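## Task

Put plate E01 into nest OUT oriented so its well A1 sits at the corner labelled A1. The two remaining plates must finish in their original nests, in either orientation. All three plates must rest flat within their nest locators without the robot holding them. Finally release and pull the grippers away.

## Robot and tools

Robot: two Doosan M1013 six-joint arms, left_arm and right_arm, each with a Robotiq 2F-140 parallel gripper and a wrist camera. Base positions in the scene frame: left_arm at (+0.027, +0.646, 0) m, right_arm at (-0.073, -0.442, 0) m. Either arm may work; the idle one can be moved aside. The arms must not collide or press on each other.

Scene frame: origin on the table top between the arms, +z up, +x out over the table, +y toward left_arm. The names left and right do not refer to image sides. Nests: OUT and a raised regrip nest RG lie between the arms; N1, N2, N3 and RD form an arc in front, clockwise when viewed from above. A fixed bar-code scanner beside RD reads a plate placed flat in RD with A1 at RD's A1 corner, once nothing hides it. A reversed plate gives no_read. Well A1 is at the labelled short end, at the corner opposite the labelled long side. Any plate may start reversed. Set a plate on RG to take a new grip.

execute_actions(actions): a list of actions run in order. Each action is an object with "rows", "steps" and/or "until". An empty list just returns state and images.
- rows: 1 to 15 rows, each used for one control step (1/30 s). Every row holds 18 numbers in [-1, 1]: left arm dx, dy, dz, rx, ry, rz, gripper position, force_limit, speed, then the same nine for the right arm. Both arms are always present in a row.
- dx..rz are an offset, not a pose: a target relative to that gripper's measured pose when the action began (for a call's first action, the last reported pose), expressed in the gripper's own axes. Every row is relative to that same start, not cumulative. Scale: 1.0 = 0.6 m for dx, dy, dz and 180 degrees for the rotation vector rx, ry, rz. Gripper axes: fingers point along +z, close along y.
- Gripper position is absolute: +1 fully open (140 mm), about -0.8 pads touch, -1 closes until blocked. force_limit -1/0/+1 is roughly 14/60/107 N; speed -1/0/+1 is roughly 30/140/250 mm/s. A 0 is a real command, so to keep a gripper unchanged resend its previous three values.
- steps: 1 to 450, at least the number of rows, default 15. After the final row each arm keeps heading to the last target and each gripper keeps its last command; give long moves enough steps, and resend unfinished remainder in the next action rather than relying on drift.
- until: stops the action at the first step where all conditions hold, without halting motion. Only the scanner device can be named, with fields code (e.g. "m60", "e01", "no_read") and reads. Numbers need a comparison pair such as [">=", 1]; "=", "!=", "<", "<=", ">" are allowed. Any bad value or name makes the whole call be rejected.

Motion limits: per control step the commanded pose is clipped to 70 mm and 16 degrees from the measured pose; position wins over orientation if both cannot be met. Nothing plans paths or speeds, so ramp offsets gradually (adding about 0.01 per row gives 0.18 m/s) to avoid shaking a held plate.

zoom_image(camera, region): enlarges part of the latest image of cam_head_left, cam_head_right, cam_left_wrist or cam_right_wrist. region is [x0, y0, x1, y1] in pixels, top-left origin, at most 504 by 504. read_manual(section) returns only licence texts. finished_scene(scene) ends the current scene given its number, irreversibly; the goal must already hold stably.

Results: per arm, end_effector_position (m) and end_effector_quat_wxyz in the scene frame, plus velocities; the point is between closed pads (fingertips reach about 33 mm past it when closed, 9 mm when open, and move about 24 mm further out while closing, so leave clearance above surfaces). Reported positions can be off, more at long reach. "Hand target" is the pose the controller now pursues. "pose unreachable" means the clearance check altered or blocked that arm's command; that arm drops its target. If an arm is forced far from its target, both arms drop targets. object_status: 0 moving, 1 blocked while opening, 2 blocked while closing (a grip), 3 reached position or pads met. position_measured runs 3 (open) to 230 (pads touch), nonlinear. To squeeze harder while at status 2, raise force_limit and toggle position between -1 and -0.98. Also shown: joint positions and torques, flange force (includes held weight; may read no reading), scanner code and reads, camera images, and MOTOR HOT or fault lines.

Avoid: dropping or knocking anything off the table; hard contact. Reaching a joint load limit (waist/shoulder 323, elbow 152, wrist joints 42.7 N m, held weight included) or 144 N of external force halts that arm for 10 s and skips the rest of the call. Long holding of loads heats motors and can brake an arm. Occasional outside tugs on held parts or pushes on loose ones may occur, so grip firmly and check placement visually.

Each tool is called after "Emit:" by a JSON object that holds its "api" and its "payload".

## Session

Emit:
{"api": "execute_actions", "payload": {"actions": []}}

Scene clock: 0.00 s.
left_arm: end_effector_position=(+0.2696, +0.7712, +0.2549) position_measured=3 object_status=3 end_effector_quat_wxyz=(-0.102, +0.089, +0.988, -0.069) end_effector_velocity=(+0.000, +0.000, +0.000) end_effector_angular_velocity=(+0.001, -0.000, -0.000) | right_arm: end_effector_position=(+0.4544, -0.2763, +0.2153) position_measured=3 object_status=3 end_effector_quat_wxyz=(-0.232, -0.170, +0.619, +0.731) end_effector_velocity=(-0.000, -0.000, -0.000) end_effector_angular_velocity=(+0.001, -0.001, -0.000)
Joint positions: left_arm=[ 0.211 -0.296  2.172 -0.029  1.511 -1.002] | right_arm=[-0.06   0.71   1.847  0.973  2.127  3.663]
Joint velocities: left_arm=[-0.     0.    -0.001  0.001  0.    -0.   ] | right_arm=[-0.     0.     0.     0.     0.    -0.001]
Joint torques (N m, as the joint torque sensors report them, + toward a larger angle): no reading
Flange force (N, the push that the arm receives, along the gripper's own x y z axes): no reading
Hand target (left_arm): +0.270, +0.771, +0.255; -0.102, +0.089, +0.988, -0.069
Hand target (right_arm): +0.454, -0.276, +0.215; -0.232, -0.170, +0.619, +0.731
scanner: code=no_read reads=0
camera_calibration (this result's frames):
cam_left_wrist: T_world_to_cam=[[0.125294, 0.972174, -0.197939, -0.72193], [0.985076, -0.0981726, 0.141375, -0.217809], [0.118009, -0.212698, -0.969966, 0.557318], [0, 0, 0, 1]] pos_world=[0.239244, 0.798999, 0.428474]
cam_right_wrist: T_world_to_cam=[[0.0781896, -0.106316, 0.991253, -0.27319], [0.987735, 0.143052, -0.0625692, -0.386667], [-0.135149, 0.983988, 0.116197, 0.492485], [0, 0, 0, 1]] pos_world=[0.469844, -0.45833, 0.189382]

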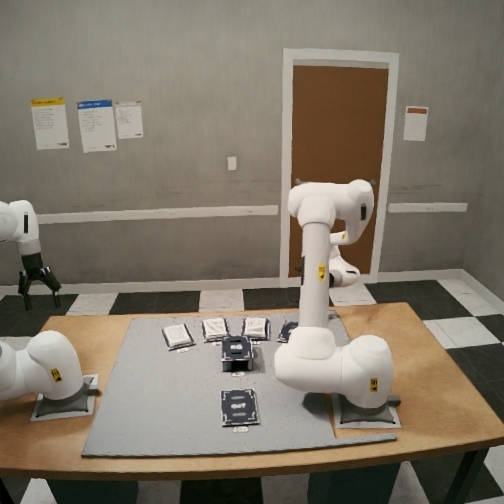

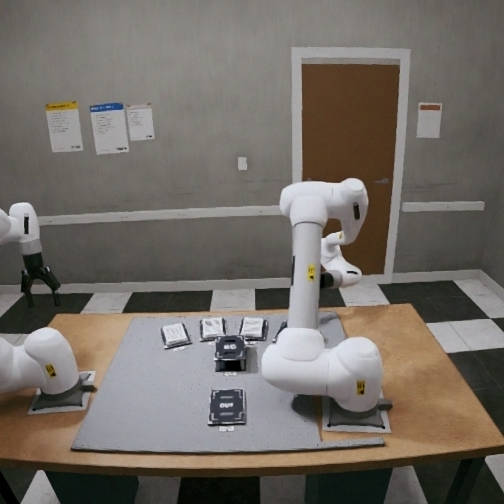

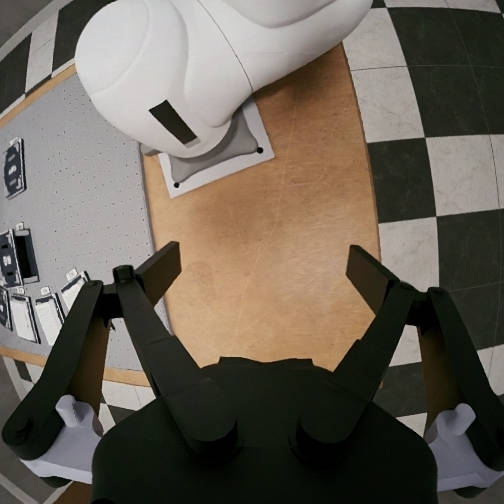

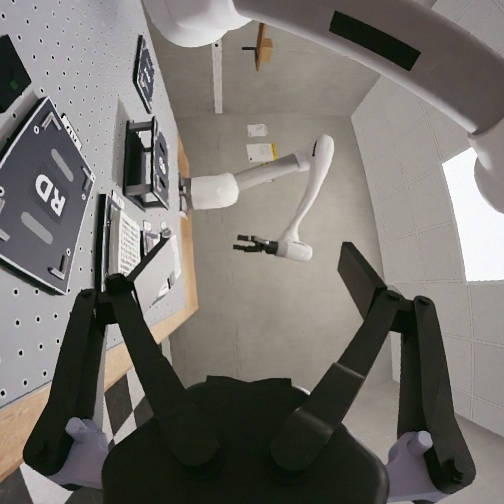

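Emit:
{"api": "zoom_image", "payload": {"camera": "cam_right_wrist", "region": [80, 180, 200, 300]}}

Emit:
{"api": "zoom_image", "payload": {"camera": "cam_left_wrist", "region": [0, 250, 120, 370]}}

Emit:
{"api": "zoom_image", "payload": {"camera": "cam_head_left", "region": [150, 300, 310, 440]}}

Region (80, 180, 200, 300) of cam_right_wrist's 504x504 image, scaled by 4.200, with more detail than that image has.

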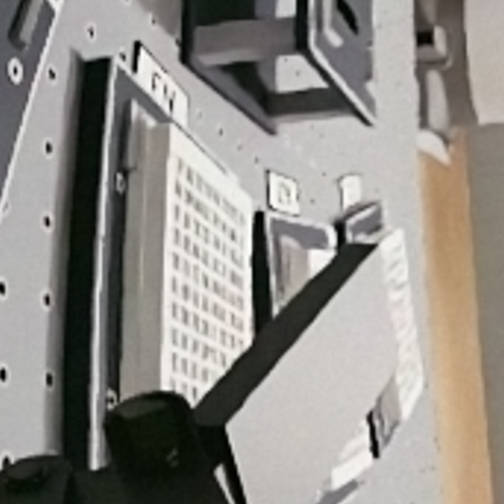

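Region (0, 250, 120, 370) of cam_left_wrist's 504x504 image, scaled by 4.200, with more detail than that image has.

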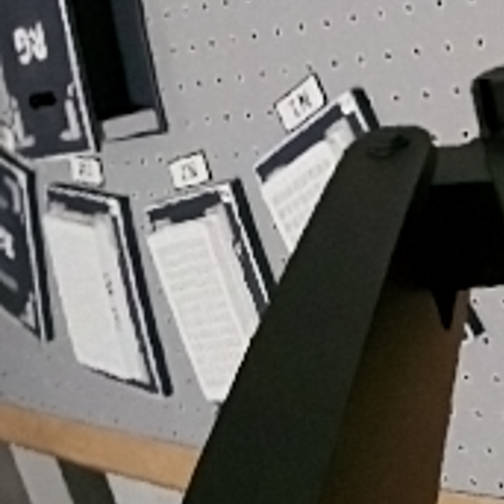

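Region (150, 300, 310, 440) of cam_head_left's 504x504 image, scaled by 3.150, with more detail than that image has; it fills the top 441 rows of this view, and the rest is white.

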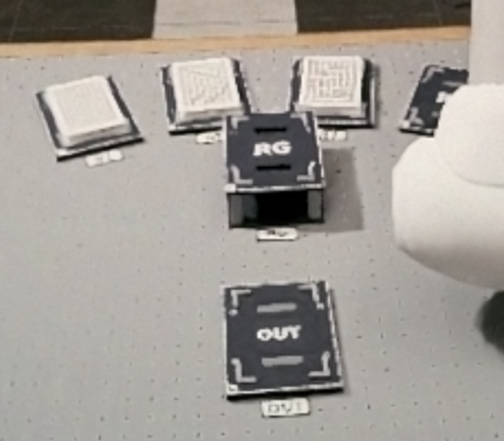

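Emit:
{"api": "execute_actions", "payload": {"actions": [{"rows":[[0,0,0,0,0,0,1,0,0,-0.285,-0.114,0.553,0.310,0.019,-0.444,1,0,0]],"steps":48},{"rows":[[0,0,0,0,0,0,1,0,0,0.13,0,0.075,0,0,0,1,0,0]],"steps":18}]}}

Emit:
{"api": "zoom_image", "payload": {"camera": "cam_right_wrist", "region": [120, 100, 380, 250]}}

Scene clock: 3.40 s.
left_arm: end_effector_position=(+0.2696, +0.7712, +0.2549) position_measured=3 object_status=3 end_effector_quat_wxyz=(-0.102, +0.089, +0.988, -0.069) end_effector_velocity=(-0.000, -0.000, +0.000) end_effector_angular_velocity=(+0.000, +0.001, -0.000) | right_arm: end_effector_position=(+0.4106, +0.1007, +0.1096) position_measured=3 object_status=3 end_effector_quat_wxyz=(-0.355, +0.612, -0.612, -0.355) end_effector_velocity=(+0.000, +0.000, -0.001) end_effector_angular_velocity=(+0.000, +0.000, -0.000)
Joint positions: left_arm=[ 0.211 -0.296  2.172 -0.029  1.511 -1.002] | right_arm=[0.563 0.366 2.16  1.574 0.914 2.298]
Joint velocities: left_arm=[-0.001 -0.    -0.     0.001  0.001 -0.001] | right_arm=[ 0.     0.001 -0.     0.002  0.    -0.002]
Joint torques (N m, as the joint torque sensors report them, + toward a larger angle): left_arm=[ -2.4  -10.96 -38.22   3.77   0.88   0.14] | right_arm=[ -2.59 -63.43 -26.31   1.05   1.62  -0.07]
Flange force (N, the push that the arm receives, along the gripper's own x y z axes): left_arm=[-0.5 8.6 -1.1] | right_arm=[-6.6 0.4 2.3]
Flange force at the end of the 1st action (N, along the gripper's axes at the end of the call): left_arm=[0.9 12.7 -0.5] | right_arm=[-5.3 3.3 -1.5]
Hand target (left_arm): +0.270, +0.771, +0.255; -0.102, +0.089, +0.988, -0.069
Hand target (right_arm): +0.411, +0.101, +0.110; -0.355, +0.612, -0.612, -0.355
Off the commanded pose (left_arm): 0.000 m, 0 deg.
Off the commanded pose (right_arm): 0.000 m, 0 deg.
scanner: code=no_read reads=0
camera_calibration (this result's frames):
cam_left_wrist: T_world_to_cam=[[0.125294, 0.972174, -0.197939, -0.721931], [0.985076, -0.0981725, 0.141375, -0.21781], [0.118009, -0.212698, -0.969966, 0.557318], [0, 0, 0, 1]] pos_world=[0.239244, 0.798999, 0.428474]
cam_right_wrist: T_world_to_cam=[[-0.998449, 0.0236891, -0.0503889, 0.418239], [-0.0482383, 0.0839496, 0.995302, -0.0885991], [0.0278079, 0.996188, -0.0826766, 0.0815363], [0, 0, 0, 1]] pos_world=[0.411049, -0.0836954, 0.115999]

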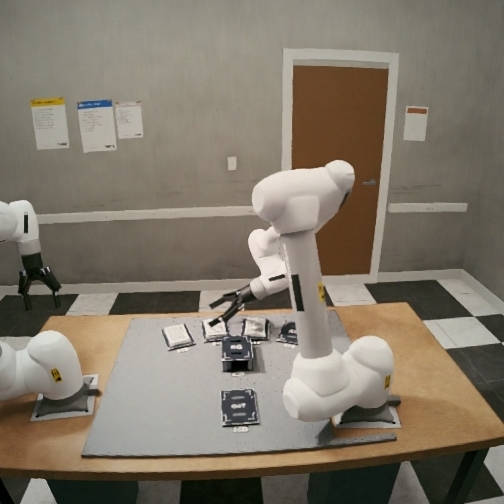

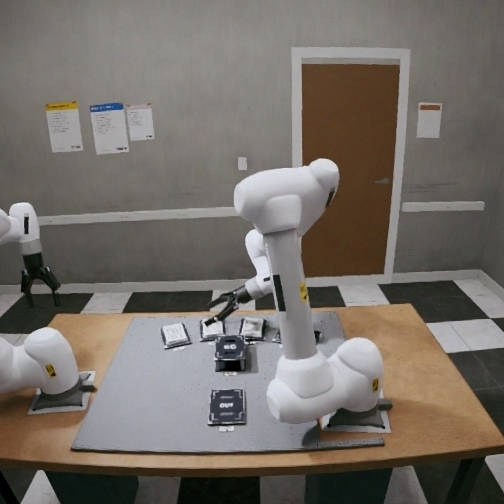

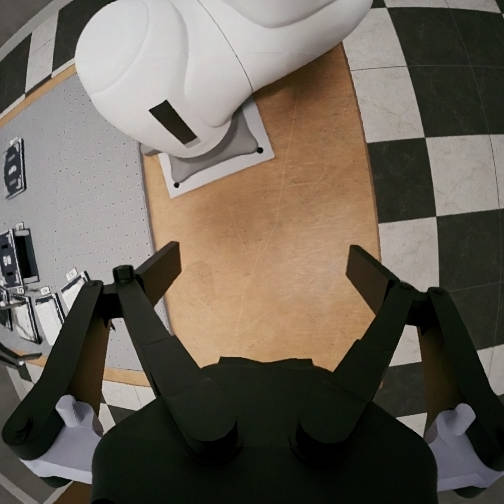

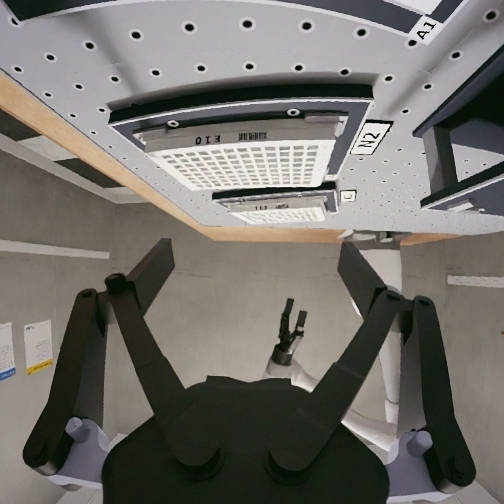

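Region (120, 100, 380, 250) of cam_right_wrist's 504x504 image, scaled by 1.938, with more detail than that image has; it fills the top 291 rows of this view, and the rest is white.

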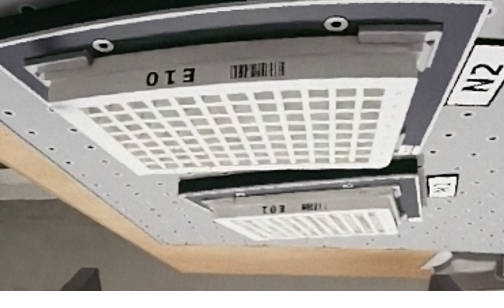

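Emit:
{"api": "zoom_image", "payload": {"camera": "cam_right_wrist", "region": [240, 190, 300, 225]}}

Region (240, 190, 300, 225) of cam_right_wrist's 504x504 image, scaled by 8.400, with more detail than that image has; it fills the top 294 rows of this view, and the rest is white.

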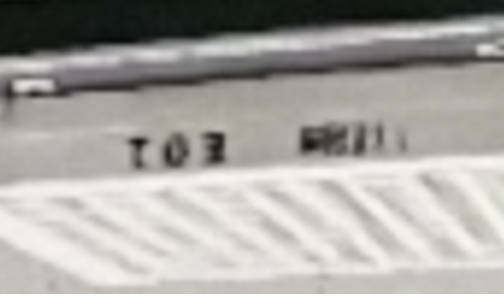

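Emit:
{"api": "execute_actions", "payload": {"actions": [{"rows":[[0,0,0,0,0,0,1,0,0,-0.172,0.06,0.198,-0.3226,0.2176,-0.556,0.42,0,0]],"steps":60}]}}

Emit:
{"api": "zoom_image", "payload": {"camera": "cam_right_wrist", "region": [160, 120, 350, 310]}}

Scene clock: 6.10 s.
left_arm: end_effector_position=(+0.2696, +0.7712, +0.2549) position_measured=3 object_status=3 end_effector_quat_wxyz=(-0.102, +0.089, +0.988, -0.069) end_effector_velocity=(+0.000, +0.000, +0.001) end_effector_angular_velocity=(+0.000, -0.001, -0.000) | right_arm: end_effector_position=(+0.3738, +0.2545, +0.1393) position_measured=76 object_status=3 end_effector_quat_wxyz=(+0.002, +0.982, +0.190, -0.000) end_effector_velocity=(-0.001, -0.001, -0.001) end_effector_angular_velocity=(-0.001, +0.001, -0.000)
Joint positions: left_arm=[ 0.211 -0.296  2.172 -0.029  1.511 -1.002] | right_arm=[ 1.102  0.527  1.441 -0.002  1.176  2.148]
Joint velocities: left_arm=[ 0.001 -0.    -0.001 -0.     0.     0.001] | right_arm=[-0.     0.     0.002 -0.    -0.     0.   ]
Joint torques (N m, as the joint torque sensors report them, + toward a larger angle): left_arm=[ -1.57 -11.31 -38.33   3.92   0.71   0.08] | right_arm=[ -2.42 -85.05 -36.02   3.86  -0.02   0.13]
Flange force (N, the push that the arm receives, along the gripper's own x y z axes): left_arm=[-2.0 7.2 -1.1] | right_arm=[-3.5 -0.8 -5.5]
Hand target (left_arm): +0.270, +0.771, +0.255; -0.102, +0.089, +0.988, -0.069
Hand target (right_arm): +0.374, +0.255, +0.139; +0.002, +0.982, +0.190, -0.000
Off the commanded pose (left_arm): 0.000 m, 0 deg.
Off the commanded pose (right_arm): 0.001 m, 0 deg.
scanner: code=no_read reads=0
camera_calibration (this result's frames):
cam_left_wrist: T_world_to_cam=[[0.125294, 0.972174, -0.197939, -0.72193], [0.985076, -0.0981724, 0.141375, -0.21781], [0.118009, -0.212698, -0.969966, 0.557317], [0, 0, 0, 1]] pos_world=[0.239244, 0.798999, 0.428474]
cam_right_wrist: T_world_to_cam=[[0.402671, -0.914357, -0.0425031, 0.0932891], [-0.821875, -0.381604, 0.422966, 0.354614], [-0.402961, -0.135384, -0.905148, 0.495322], [0, 0, 0, 1]] pos_world=[0.453479, 0.28768, 0.302316]

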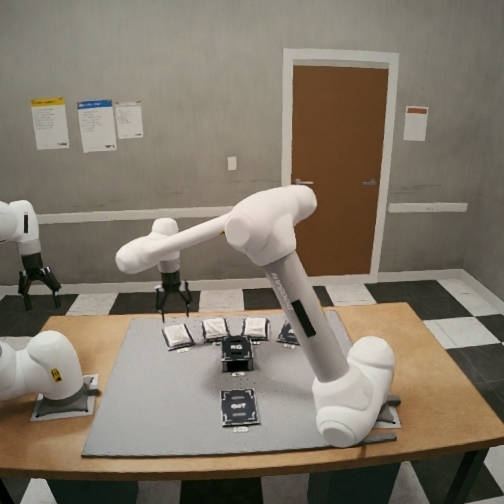

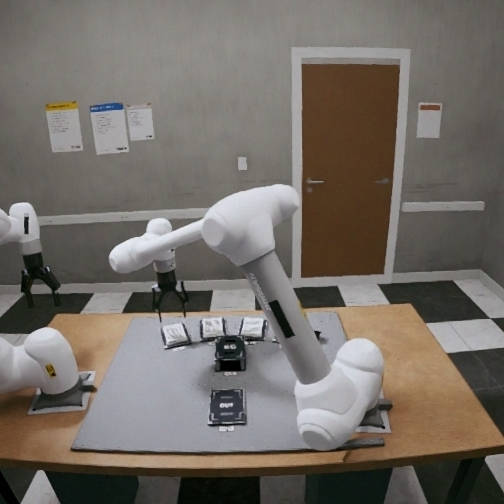

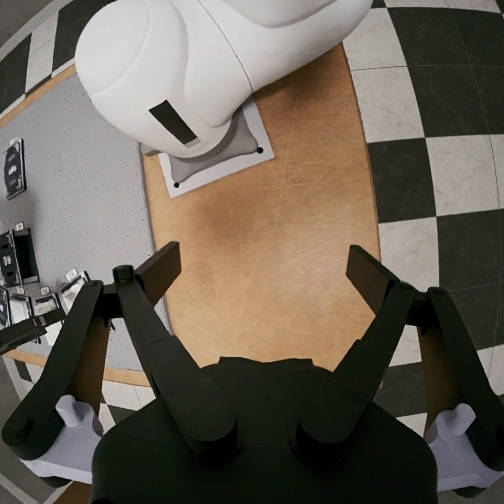

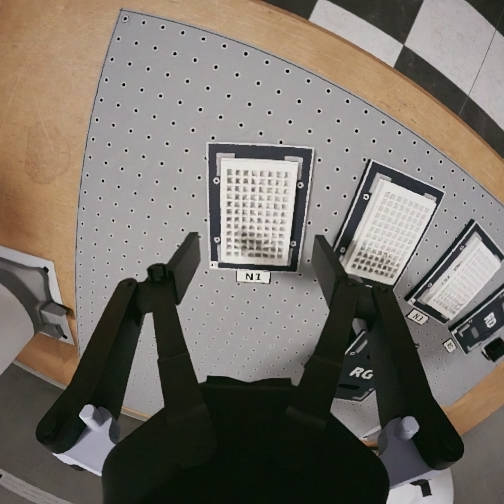

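Region (160, 120, 350, 310) of cam_right_wrist's 504x504 image, scaled by 2.653, with more detail than that image has.

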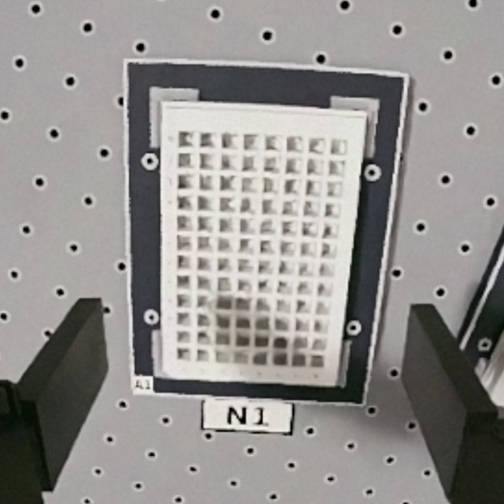

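Emit:
{"api": "execute_actions", "payload": {"actions": [{"rows":[[0,0,0,0,0,0,1,0,0,0.006,0,0.118,0,0,0.009,0.42,0,0]],"steps":20}]}}

Emit:
{"api": "zoom_image", "payload": {"camera": "cam_right_wrist", "region": [160, 140, 350, 330]}}

Scene clock: 7.00 s.
left_arm: end_effector_position=(+0.2696, +0.7712, +0.2549) position_measured=3 object_status=3 end_effector_quat_wxyz=(-0.102, +0.089, +0.988, -0.069) end_effector_velocity=(-0.000, +0.000, -0.000) end_effector_angular_velocity=(+0.000, -0.000, +0.001) | right_arm: end_effector_position=(+0.3773, +0.2557, +0.0685) position_measured=76 object_status=3 end_effector_quat_wxyz=(+0.002, +0.984, +0.177, -0.000) end_effector_velocity=(+0.000, -0.000, -0.000) end_effector_angular_velocity=(-0.001, -0.000, +0.001)
Joint positions: left_arm=[ 0.211 -0.296  2.172 -0.029  1.511 -1.002] | right_arm=[ 1.099  0.582  1.492 -0.002  1.07   2.174]
Joint velocities: left_arm=[ 0.001  0.     0.001 -0.    -0.001  0.   ] | right_arm=[ 0.    -0.     0.001 -0.001 -0.    -0.   ]
Joint torques (N m, as the joint torque sensors report them, + toward a larger angle): left_arm=[ -1.82 -11.42 -38.58   3.87   0.84   0.12] | right_arm=[ -5.2  -90.04 -34.19   4.09   0.02  -0.28]
Flange force (N, the push that the arm receives, along the gripper's own x y z axes): left_arm=[-1.6 7.7 -0.2] | right_arm=[-3.2 -5.8 -4.2]
Hand target (left_arm): +0.270, +0.771, +0.255; -0.102, +0.089, +0.988, -0.069
Hand target (right_arm): +0.377, +0.256, +0.068; +0.002, +0.984, +0.177, -0.000
Off the commanded pose (left_arm): 0.000 m, 0 deg.
Off the commanded pose (right_arm): 0.000 m, 0 deg.
scanner: code=no_read reads=0
camera_calibration (this result's frames):
cam_left_wrist: T_world_to_cam=[[0.125294, 0.972174, -0.197939, -0.72193], [0.985076, -0.0981727, 0.141375, -0.217809], [0.118009, -0.212698, -0.969966, 0.557318], [0, 0, 0, 1]] pos_world=[0.239244, 0.798999, 0.428474]
cam_right_wrist: T_world_to_cam=[[0.37652, -0.925434, -0.0424831, 0.102642], [-0.832429, -0.358093, 0.422885, 0.385842], [-0.406565, -0.123861, -0.905187, 0.431229], [0, 0, 0, 1]] pos_world=[0.457861, 0.286568, 0.231537]

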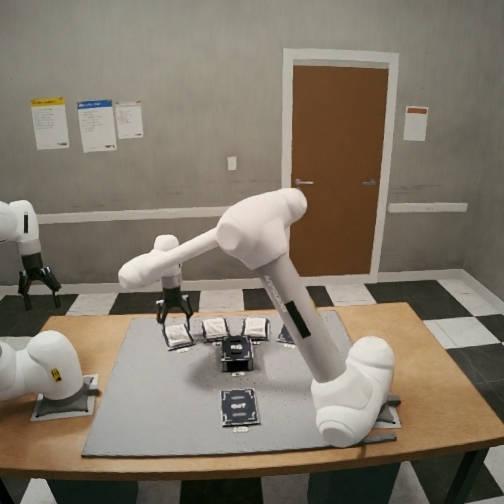

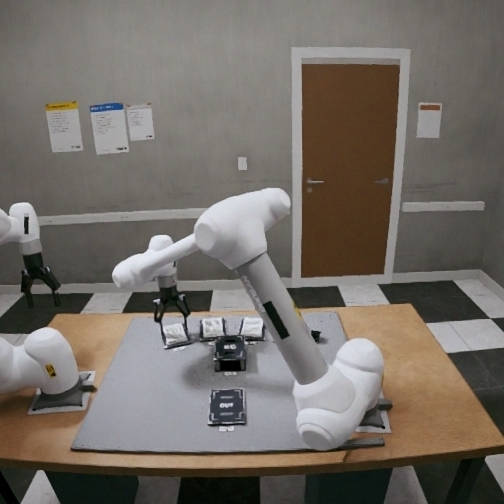

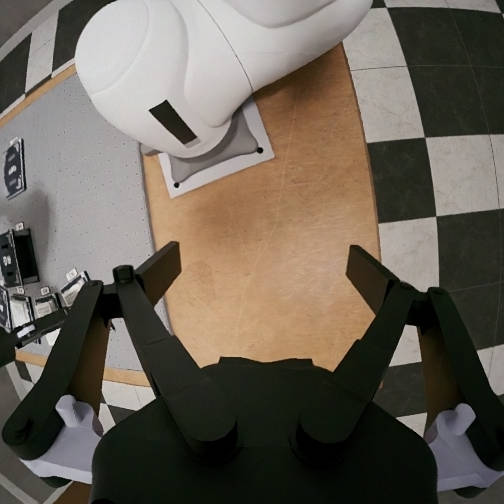

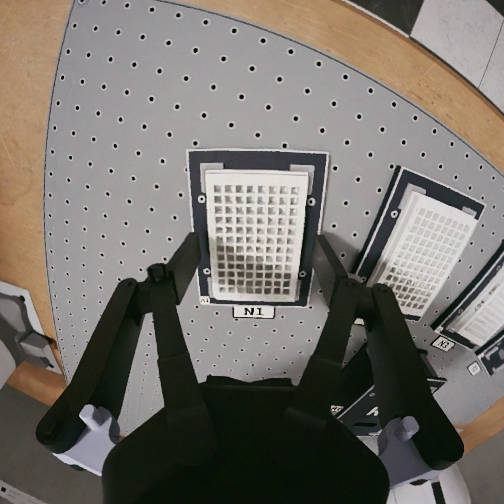

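Region (160, 140, 350, 330) of cam_right_wrist's 504x504 image, scaled by 2.653, with more detail than that image has.

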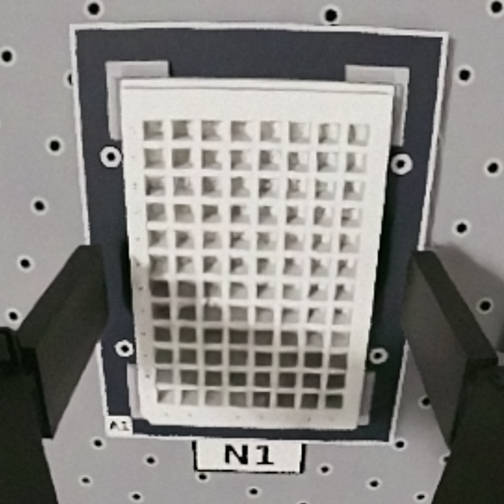

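Emit:
{"api": "execute_actions", "payload": {"actions": [{"rows":[[0,0,0,0,0,0,1,0,0,0,-0.0005,0.018,0,0,0,0.42,0,0]],"steps":10},{"rows":[[0,0,0,0,0,0,1,0,0,0,0,0,0,0,0,-1,0,-0.5]],"steps":14},{"rows":[[0,0,0,0,0,0,1,0,0,0,0,-0.003,0,0,0,-1,0,-0.5],[0,0,0,0,0,0,1,0,0,0,0,-0.006,0,0,0,-1,0,-0.5],[0,0,0,0,0,0,1,0,0,0,0,-0.01,0,0,0,-1,0,-0.5],[0,0,0,0,0,0,1,0,0,0,0,-0.014,0,0,0,-1,0,-0.5],[0,0,0,0,0,0,1,0,0,0,0,-0.018,0,0,0,-1,0,-0.5]],"steps":12}]}}

Emit:
{"api": "zoom_image", "payload": {"camera": "cam_right_wrist", "region": [160, 140, 350, 330]}}

Scene clock: 8.60 s.
left_arm: end_effector_position=(+0.2696, +0.7712, +0.2549) position_measured=3 object_status=3 end_effector_quat_wxyz=(-0.102, +0.089, +0.988, -0.069) end_effector_velocity=(+0.001, +0.000, +0.000) end_effector_angular_velocity=(-0.000, -0.001, +0.000) | right_arm: end_effector_position=(+0.3774, +0.2560, +0.0686) position_measured=110 object_status=2 end_effector_quat_wxyz=(+0.002, +0.984, +0.177, -0.000) end_effector_velocity=(-0.001, -0.001, +0.001) end_effector_angular_velocity=(-0.001, +0.001, -0.000)
Joint positions: left_arm=[ 0.211 -0.296  2.172 -0.029  1.511 -1.002] | right_arm=[ 1.099  0.582  1.492 -0.003  1.07   2.175]
Joint velocities: left_arm=[ 0.    -0.    -0.001 -0.001 -0.     0.   ] | right_arm=[ 0.    -0.001  0.    -0.     0.002  0.   ]
Joint torques (N m, as the joint torque sensors report them, + toward a larger angle): left_arm=[ -2.77 -10.05 -38.41   3.82   0.76   0.06] | right_arm=[ -2.82 -88.17 -34.01   3.51  -0.17  -0.04]
Flange force (N, the push that the arm receives, along the gripper's own x y z axes): left_arm=[2.1 8.5 -1.3] | right_arm=[-3.1 -2.1 -5.8]
Flange force at the end of the 1st action (N, along the gripper's axes at the end of the call): left_arm=[2.2 9.7 -1.3] | right_arm=[-4.2 -1.9 -2.2]
Flange force at the end of the 2nd action (N, along the gripper's axes at the end of the call): left_arm=[2.2 11.9 -1.0] | right_arm=[-4.7 -5.5 -54.6]
Hand target (left_arm): +0.270, +0.771, +0.255; -0.102, +0.089, +0.988, -0.069
Hand target (right_arm): +0.377, +0.256, +0.069; +0.002, +0.984, +0.177, -0.000
Off the commanded pose (left_arm): 0.000 m, 0 deg.
Off the commanded pose (right_arm): 0.000 m, 0 deg.
scanner: code=no_read reads=0
camera_calibration (this result's frames):
cam_left_wrist: T_world_to_cam=[[0.125294, 0.972174, -0.197939, -0.721931], [0.985076, -0.0981726, 0.141375, -0.217809], [0.118009, -0.212698, -0.969966, 0.557317], [0, 0, 0, 1]] pos_world=[0.239244, 0.798999, 0.428474]
cam_right_wrist: T_world_to_cam=[[0.376523, -0.925433, -0.0424652, 0.102903], [-0.832542, -0.358123, 0.422636, 0.386003], [-0.406329, -0.123778, -0.905304, 0.431263], [0, 0, 0, 1]] pos_world=[0.457853, 0.286847, 0.231656]

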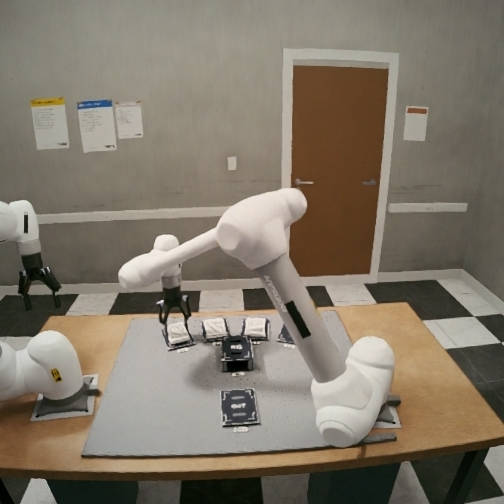

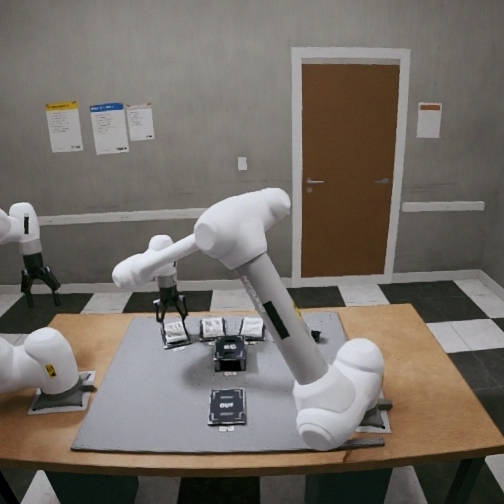

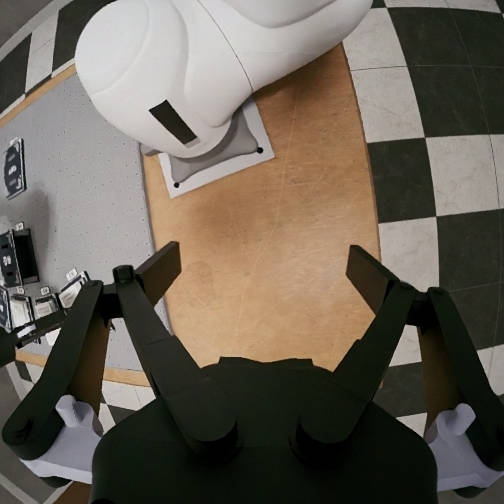

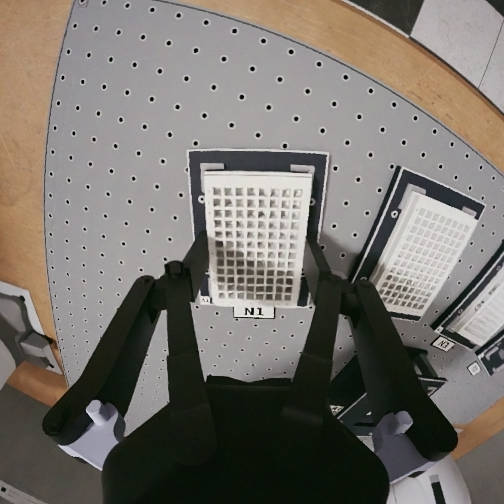

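Region (160, 140, 350, 330) of cam_right_wrist's 504x504 image, scaled by 2.653, with more detail than that image has.

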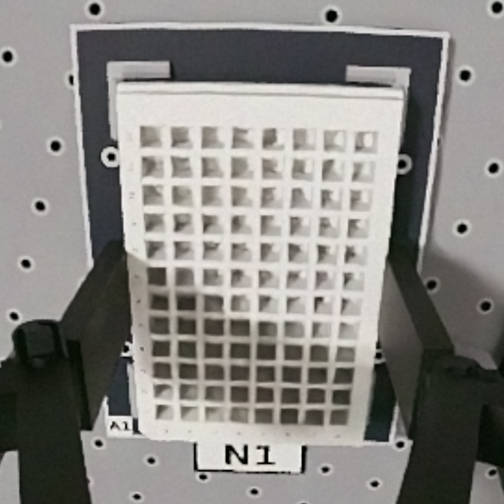

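Emit:
{"api": "execute_actions", "payload": {"actions": [{"rows":[[0,0,0,0,0,0,1,0,0,0,0,-0.01,0,0,0,-1,0,-0.5],[0,0,0,0,0,0,1,0,0,0,0,-0.03,0,0,0,-1,0,-0.5],[0,0,0,0,0,0,1,0,0,0,0,-0.05,0,0,0,-1,0,-0.5],[0,0,0,0,0,0,1,0,0,0,0,-0.07,0,0,0,-1,0,-0.5],[0,0,0,0,0,0,1,0,0,0,0,-0.09,0,0,0,-1,0,-0.5],[0,0,0,0,0,0,1,0,0,0,0,-0.11,0,0,0.01,-1,0,-0.5],[0,0,0,0,0,0,1,0,0,0,0,-0.13,0,0,0.02,-1,0,-0.5],[0,0,0,0,0,0,1,0,0,-0.01,0,-0.15,0,0,0.03,-1,0,-0.5],[0,0,0,0,0,0,1,0,0,-0.02,0,-0.17,0,0,0.04,-1,0,-0.5],[0,0,0,0,0,0,1,0,0,-0.03,0,-0.19,0,0,0.05,-1,0,-0.5],[0,0,0,0,0,0,1,0,0,-0.04,0,-0.21,0,0,0.06,-1,0,-0.5],[0,0,0,0,0,0,1,0,0,-0.06,0,-0.22,0,0,0.07,-1,0,-0.5],[0,0,0,0,0,0,1,0,0,-0.08,0,-0.22,0,0,0.08,-1,0,-0.5],[0,0,0,0,0,0,1,0,0,-0.1,0,-0.22,0,0,0.09,-1,0,-0.5],[0,0,0,0,0,0,1,0,0,-0.832,0.15,-0.22,0,0,0.097,-1,0,-0.5]],"steps":62},{"rows":[[0,0,0,0,0,0,1,0,0,0,0,0.02,0,0,0,-1,0,-0.5],[0,0,0,0,0,0,1,0,0,0,0,0.05,0,0,0,-1,0,-0.5],[0,0,0,0,0,0,1,0,0,0,0,0.08,0,0,0,-1,0,-0.5],[0,0,0,0,0,0,1,0,0,0,0,0.22,0,0,0,-1,0,-0.5]],"steps":24}]}}

Emit:
{"api": "zoom_image", "payload": {"camera": "cam_right_wrist", "region": [160, 140, 350, 330]}}

Scene clock: 12.17 s.
left_arm: end_effector_position=(+0.2696, +0.7712, +0.2549) position_measured=3 object_status=3 end_effector_quat_wxyz=(-0.102, +0.089, +0.988, -0.069) end_effector_velocity=(+0.001, +0.000, +0.000) end_effector_angular_velocity=(-0.001, -0.001, -0.001) | right_arm: end_effector_position=(-0.0587, -0.0030, +0.0682) position_measured=110 object_status=2 end_effector_quat_wxyz=(+0.002, +1.000, +0.025, +0.000) end_effector_velocity=(-0.000, -0.001, -0.001) end_effector_angular_velocity=(-0.002, +0.000, +0.002)
Joint positions: left_arm=[ 0.211 -0.296  2.172 -0.029  1.511 -1.002] | right_arm=[ 1.603  0.035  2.263 -0.002  0.848  2.984]
Joint velocities: left_arm=[ 0.     0.    -0.001 -0.001 -0.     0.001] | right_arm=[ 0.001  0.     0.002  0.     0.    -0.001]
Joint torques (N m, as the joint torque sensors report them, + toward a larger angle): left_arm=[ -3.18 -10.11 -38.58   3.8    0.73   0.09] | right_arm=[ -2.97 -30.38 -30.02   2.68  -0.12   0.14]
Flange force (N, the push that the arm receives, along the gripper's own x y z axes): left_arm=[2.4 9.3 -0.8] | right_arm=[-6.8 4.1 -7.3]
Flange force at the end of the 1st action (N, along the gripper's axes at the end of the call): left_arm=[1.5 10.0 -0.4] | right_arm=[-0.5 2.5 -6.0]
Hand target (left_arm): +0.270, +0.771, +0.255; -0.102, +0.089, +0.988, -0.069
Hand target (right_arm): -0.059, -0.003, +0.068; +0.002, +1.000, +0.025, +0.000
Off the commanded pose (left_arm): 0.000 m, 0 deg.
Off the commanded pose (right_arm): 0.000 m, 0 deg.
scanner: code=no_read reads=0
camera_calibration (this result's frames):
cam_left_wrist: T_world_to_cam=[[0.125294, 0.972174, -0.197939, -0.721931], [0.985076, -0.0981723, 0.141375, -0.217809], [0.118009, -0.212698, -0.969966, 0.557317], [0, 0, 0, 1]] pos_world=[0.239244, 0.798999, 0.428474]
cam_right_wrist: T_world_to_cam=[[0.0812824, -0.995822, -0.0416074, 0.00981971], [-0.902287, -0.0912533, 0.421367, -0.0728418], [-0.423404, 0.0032921, -0.905935, 0.221096], [0, 0, 0, 1]] pos_world=[0.0270906, 0.00240375, 0.231401]

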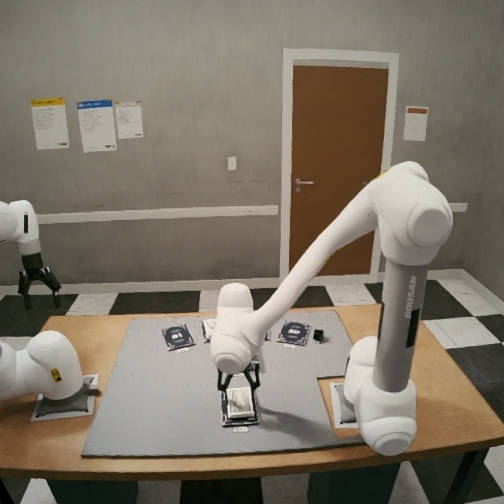

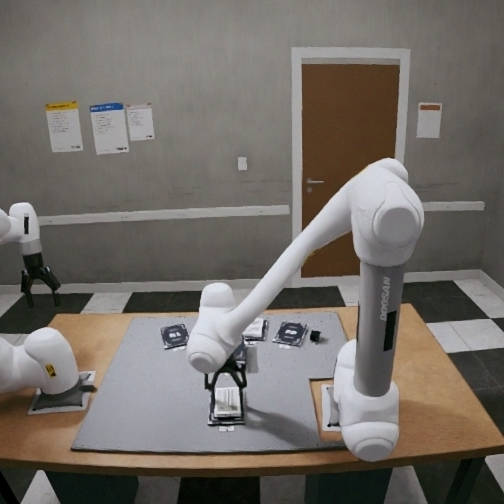

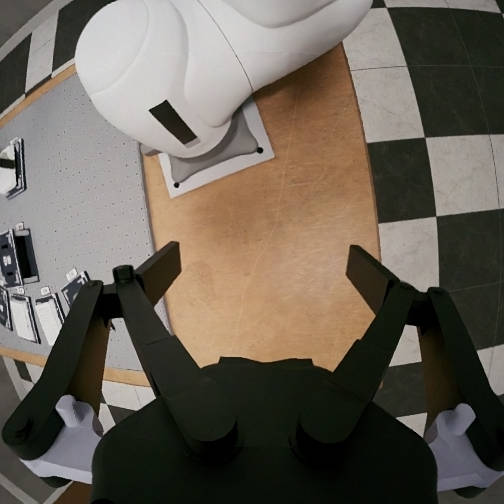

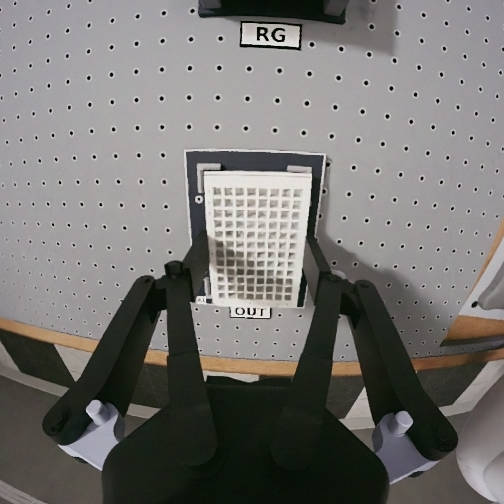

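Region (160, 140, 350, 330) of cam_right_wrist's 504x504 image, scaled by 2.653, with more detail than that image has.

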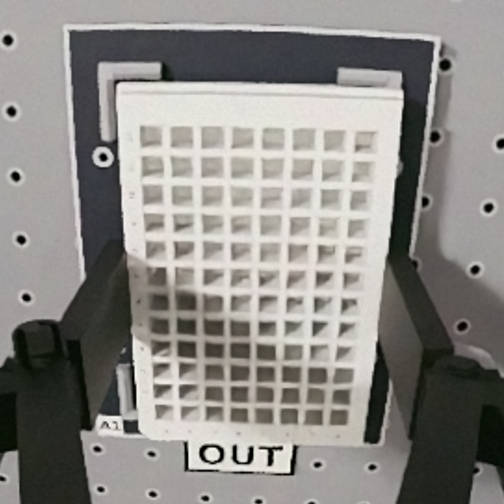

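Emit:
{"api": "execute_actions", "payload": {"actions": [{"rows":[[0,0,0,0,0,0,1,0,0,-0.001,-0.006,0.003,0,0,0.0017,-1,0,-0.5]],"steps":10}]}}

Emit:
{"api": "zoom_image", "payload": {"camera": "cam_right_wrist", "region": [160, 140, 350, 330]}}

Scene clock: 12.77 s.
left_arm: end_effector_position=(+0.2696, +0.7712, +0.2549) position_measured=3 object_status=3 end_effector_quat_wxyz=(-0.102, +0.089, +0.988, -0.069) end_effector_velocity=(+0.000, -0.000, -0.000) end_effector_angular_velocity=(-0.000, +0.000, -0.000) | right_arm: end_effector_position=(-0.0595, +0.0005, +0.0664) position_measured=110 object_status=2 end_effector_quat_wxyz=(+0.002, +1.000, +0.022, +0.000) end_effector_velocity=(+0.000, +0.001, +0.000) end_effector_angular_velocity=(+0.000, -0.000, +0.000)
Joint positions: left_arm=[ 0.211 -0.296  2.172 -0.029  1.511 -1.002] | right_arm=[ 1.606  0.043  2.259 -0.002  0.844  2.992]
Joint velocities: left_arm=[-0.001  0.     0.    -0.    -0.    -0.   ] | right_arm=[ 0.     0.001 -0.001  0.    -0.     0.   ]
Joint torques (N m, as the joint torque sensors report them, + toward a larger angle): left_arm=[ -2.49 -10.02 -38.05   3.83   0.85   0.11] | right_arm=[  0.07 -32.59 -29.41   2.94   0.28   0.31]
Flange force (N, the push that the arm receives, along the gripper's own x y z axes): left_arm=[1.1 7.9 -1.5] | right_arm=[0.7 2.0 -4.9]
Hand target (left_arm): +0.270, +0.771, +0.255; -0.102, +0.089, +0.988, -0.069
Hand target (right_arm): -0.060, +0.001, +0.066; +0.002, +1.000, +0.022, +0.000
Off the commanded pose (left_arm): 0.000 m, 0 deg.
Off the commanded pose (right_arm): 0.000 m, 0 deg.
scanner: code=no_read reads=0
camera_calibration (this result's frames):
cam_left_wrist: T_world_to_cam=[[0.125294, 0.972174, -0.197939, -0.721931], [0.985076, -0.0981726, 0.141375, -0.217809], [0.118009, -0.212698, -0.969966, 0.557317], [0, 0, 0, 1]] pos_world=[0.239244, 0.798999, 0.428474]
cam_right_wrist: T_world_to_cam=[[0.0760008, -0.99624, -0.0415788, 0.0129978], [-0.902778, -0.0864552, 0.421329, -0.0724827], [-0.42334, 0.00551502, -0.905954, 0.219118], [0, 0, 0, 1]] pos_world=[0.0263379, 0.00547396, 0.229591]

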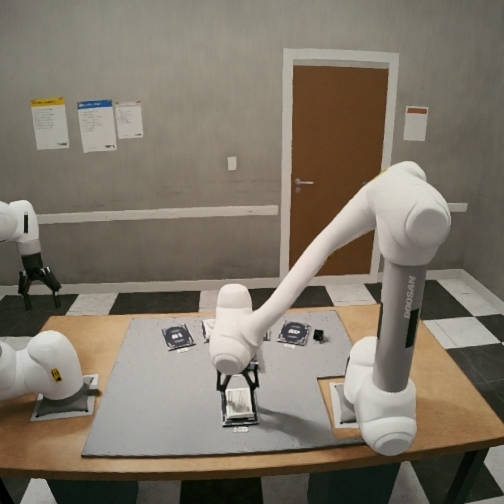

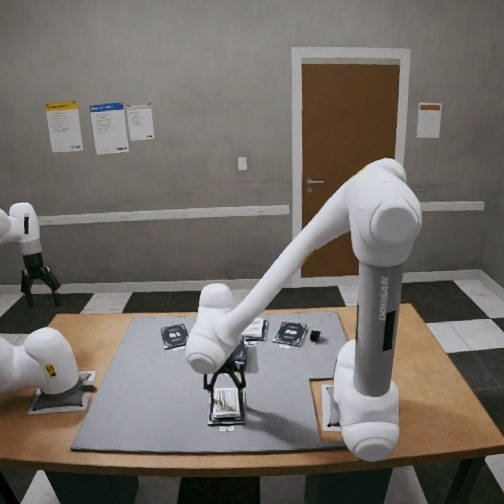

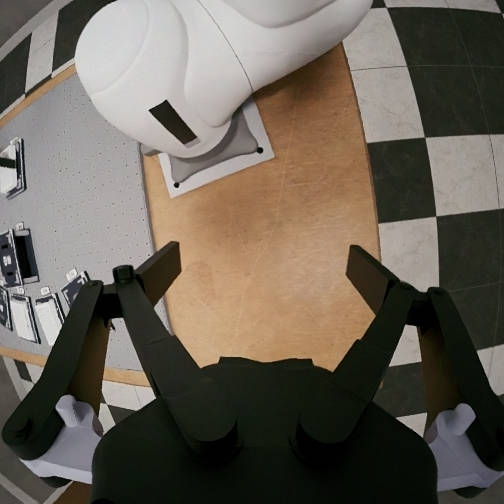

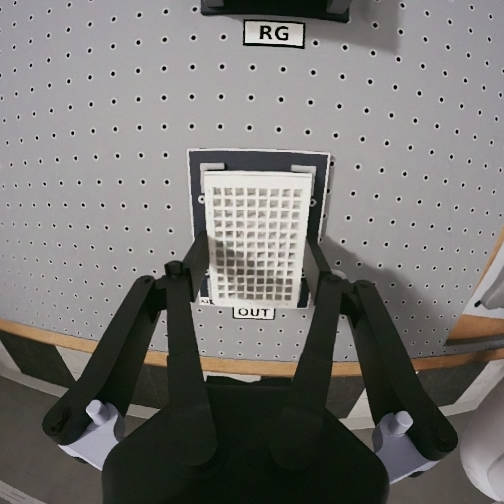

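Region (160, 140, 350, 330) of cam_right_wrist's 504x504 image, scaled by 2.653, with more detail than that image has.

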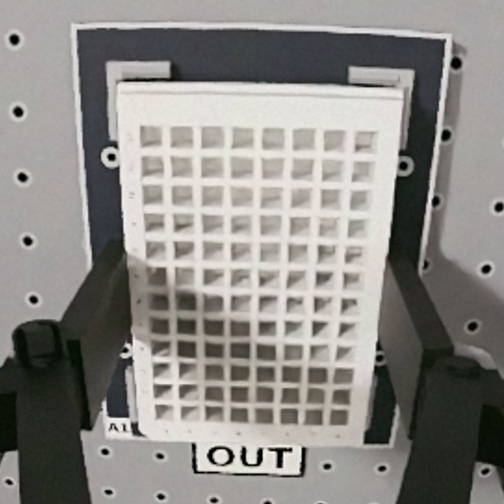

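Emit:
{"api": "execute_actions", "payload": {"actions": [{"rows":[[0,0,0,0,0,0,1,0,0,0,-0.0005,0.002,0,0,0.001,-1,0,-0.5],[0,0,0,0,0,0,1,0,0,0,-0.0005,0.004,0,0,0.001,-1,0,-0.5],[0,0,0,0,0,0,1,0,0,0,-0.0005,0.006,0,0,0.001,-1,0,-0.5],[0,0,0,0,0,0,1,0,0,0,-0.0005,0.008,0,0,0.001,-1,0,-0.5],[0,0,0,0,0,0,1,0,0,0,-0.0005,0.01,0,0,0.001,-1,0,-0.5],[0,0,0,0,0,0,1,0,0,0,-0.0005,0.012,0,0,0.001,-1,0,-0.5],[0,0,0,0,0,0,1,0,0,0,-0.0005,0.0145,0,0,0.001,-1,0,-0.5]],"steps":14}]}}

Emit:
{"api": "zoom_image", "payload": {"camera": "cam_right_wrist", "region": [160, 140, 350, 330]}}

Scene clock: 13.83 s.
left_arm: end_effector_position=(+0.2696, +0.7712, +0.2549) position_measured=3 object_status=3 end_effector_quat_wxyz=(-0.102, +0.089, +0.988, -0.069) end_effector_velocity=(-0.001, -0.000, -0.001) end_effector_angular_velocity=(-0.001, +0.003, -0.000) | right_arm: end_effector_position=(-0.0595, +0.0009, +0.0578) position_measured=110 object_status=2 end_effector_quat_wxyz=(+0.002, +1.000, +0.021, +0.000) end_effector_velocity=(+0.000, -0.000, -0.001) end_effector_angular_velocity=(-0.000, +0.000, -0.001)
Joint positions: left_arm=[ 0.211 -0.296  2.172 -0.029  1.511 -1.002] | right_arm=[ 1.606  0.055  2.266 -0.002  0.824  2.995]
Joint velocities: left_arm=[-0.001  0.     0.001  0.     0.001 -0.001] | right_arm=[-0.     0.001  0.001  0.    -0.002  0.   ]
Joint torques (N m, as the joint torque sensors report them, + toward a larger angle): left_arm=[ -3.49 -11.53 -38.15   3.84   0.54   0.15] | right_arm=[ -3.63 -30.12 -25.56   3.    -0.75  -0.04]
Flange force (N, the push that the arm receives, along the gripper's own x y z axes): left_arm=[0.6 11.8 -1.6] | right_arm=[-8.2 0.0 -14.8]
Hand target (left_arm): +0.270, +0.771, +0.255; -0.102, +0.089, +0.988, -0.069
Hand target (right_arm): -0.059, +0.001, +0.058; +0.002, +1.000, +0.021, +0.000
Off the commanded pose (left_arm): 0.000 m, 0 deg.
Off the commanded pose (right_arm): 0.000 m, 0 deg.
scanner: code=no_read reads=0
camera_calibration (this result's frames):
cam_left_wrist: T_world_to_cam=[[0.125294, 0.972174, -0.197939, -0.72193], [0.985076, -0.0981725, 0.141375, -0.217809], [0.118009, -0.212698, -0.969966, 0.557317], [0, 0, 0, 1]] pos_world=[0.239244, 0.798999, 0.428474]
cam_right_wrist: T_world_to_cam=[[0.0728202, -0.996475, -0.0416586, 0.0127723], [-0.903047, -0.0836067, 0.421327, -0.0688476], [-0.423325, 0.0069386, -0.905952, 0.211312], [0, 0, 0, 1]] pos_world=[0.0263511, 0.00550497, 0.220978]

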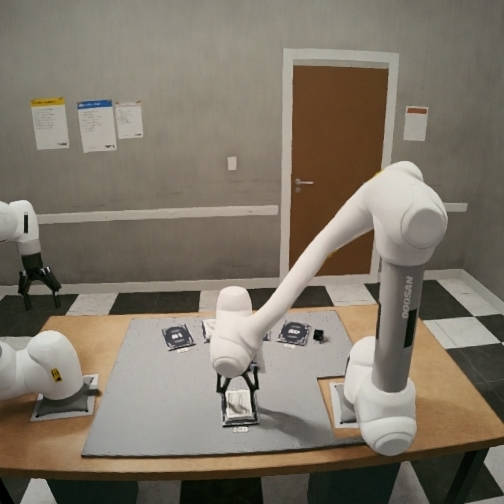

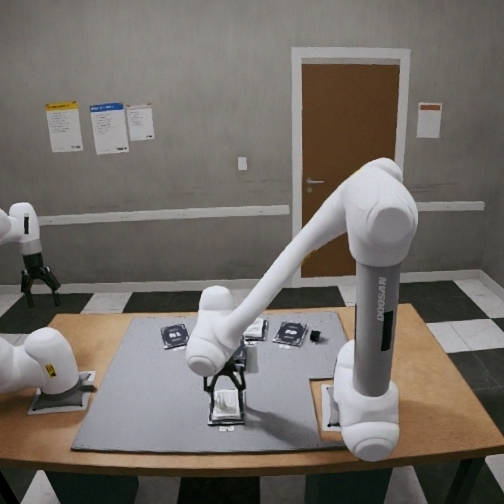

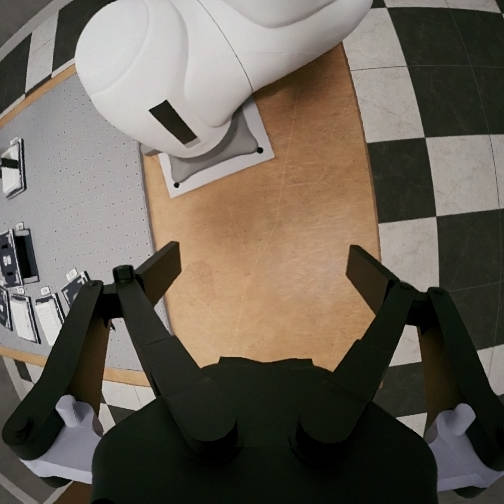

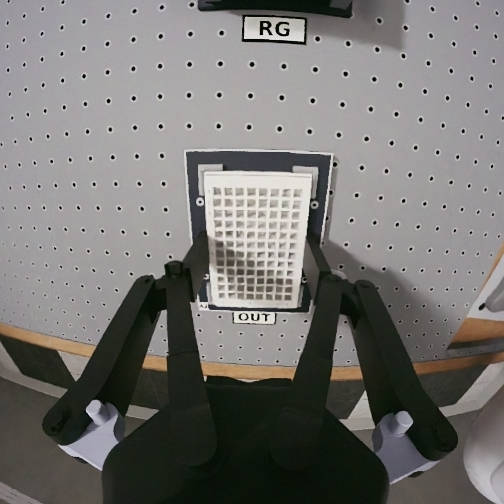

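Region (160, 140, 350, 330) of cam_right_wrist's 504x504 image, scaled by 2.653, with more detail than that image has.

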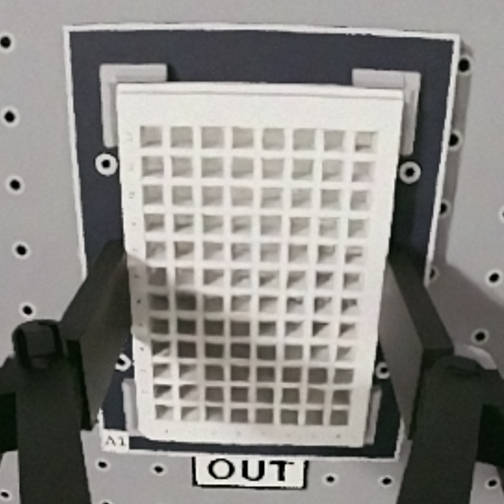

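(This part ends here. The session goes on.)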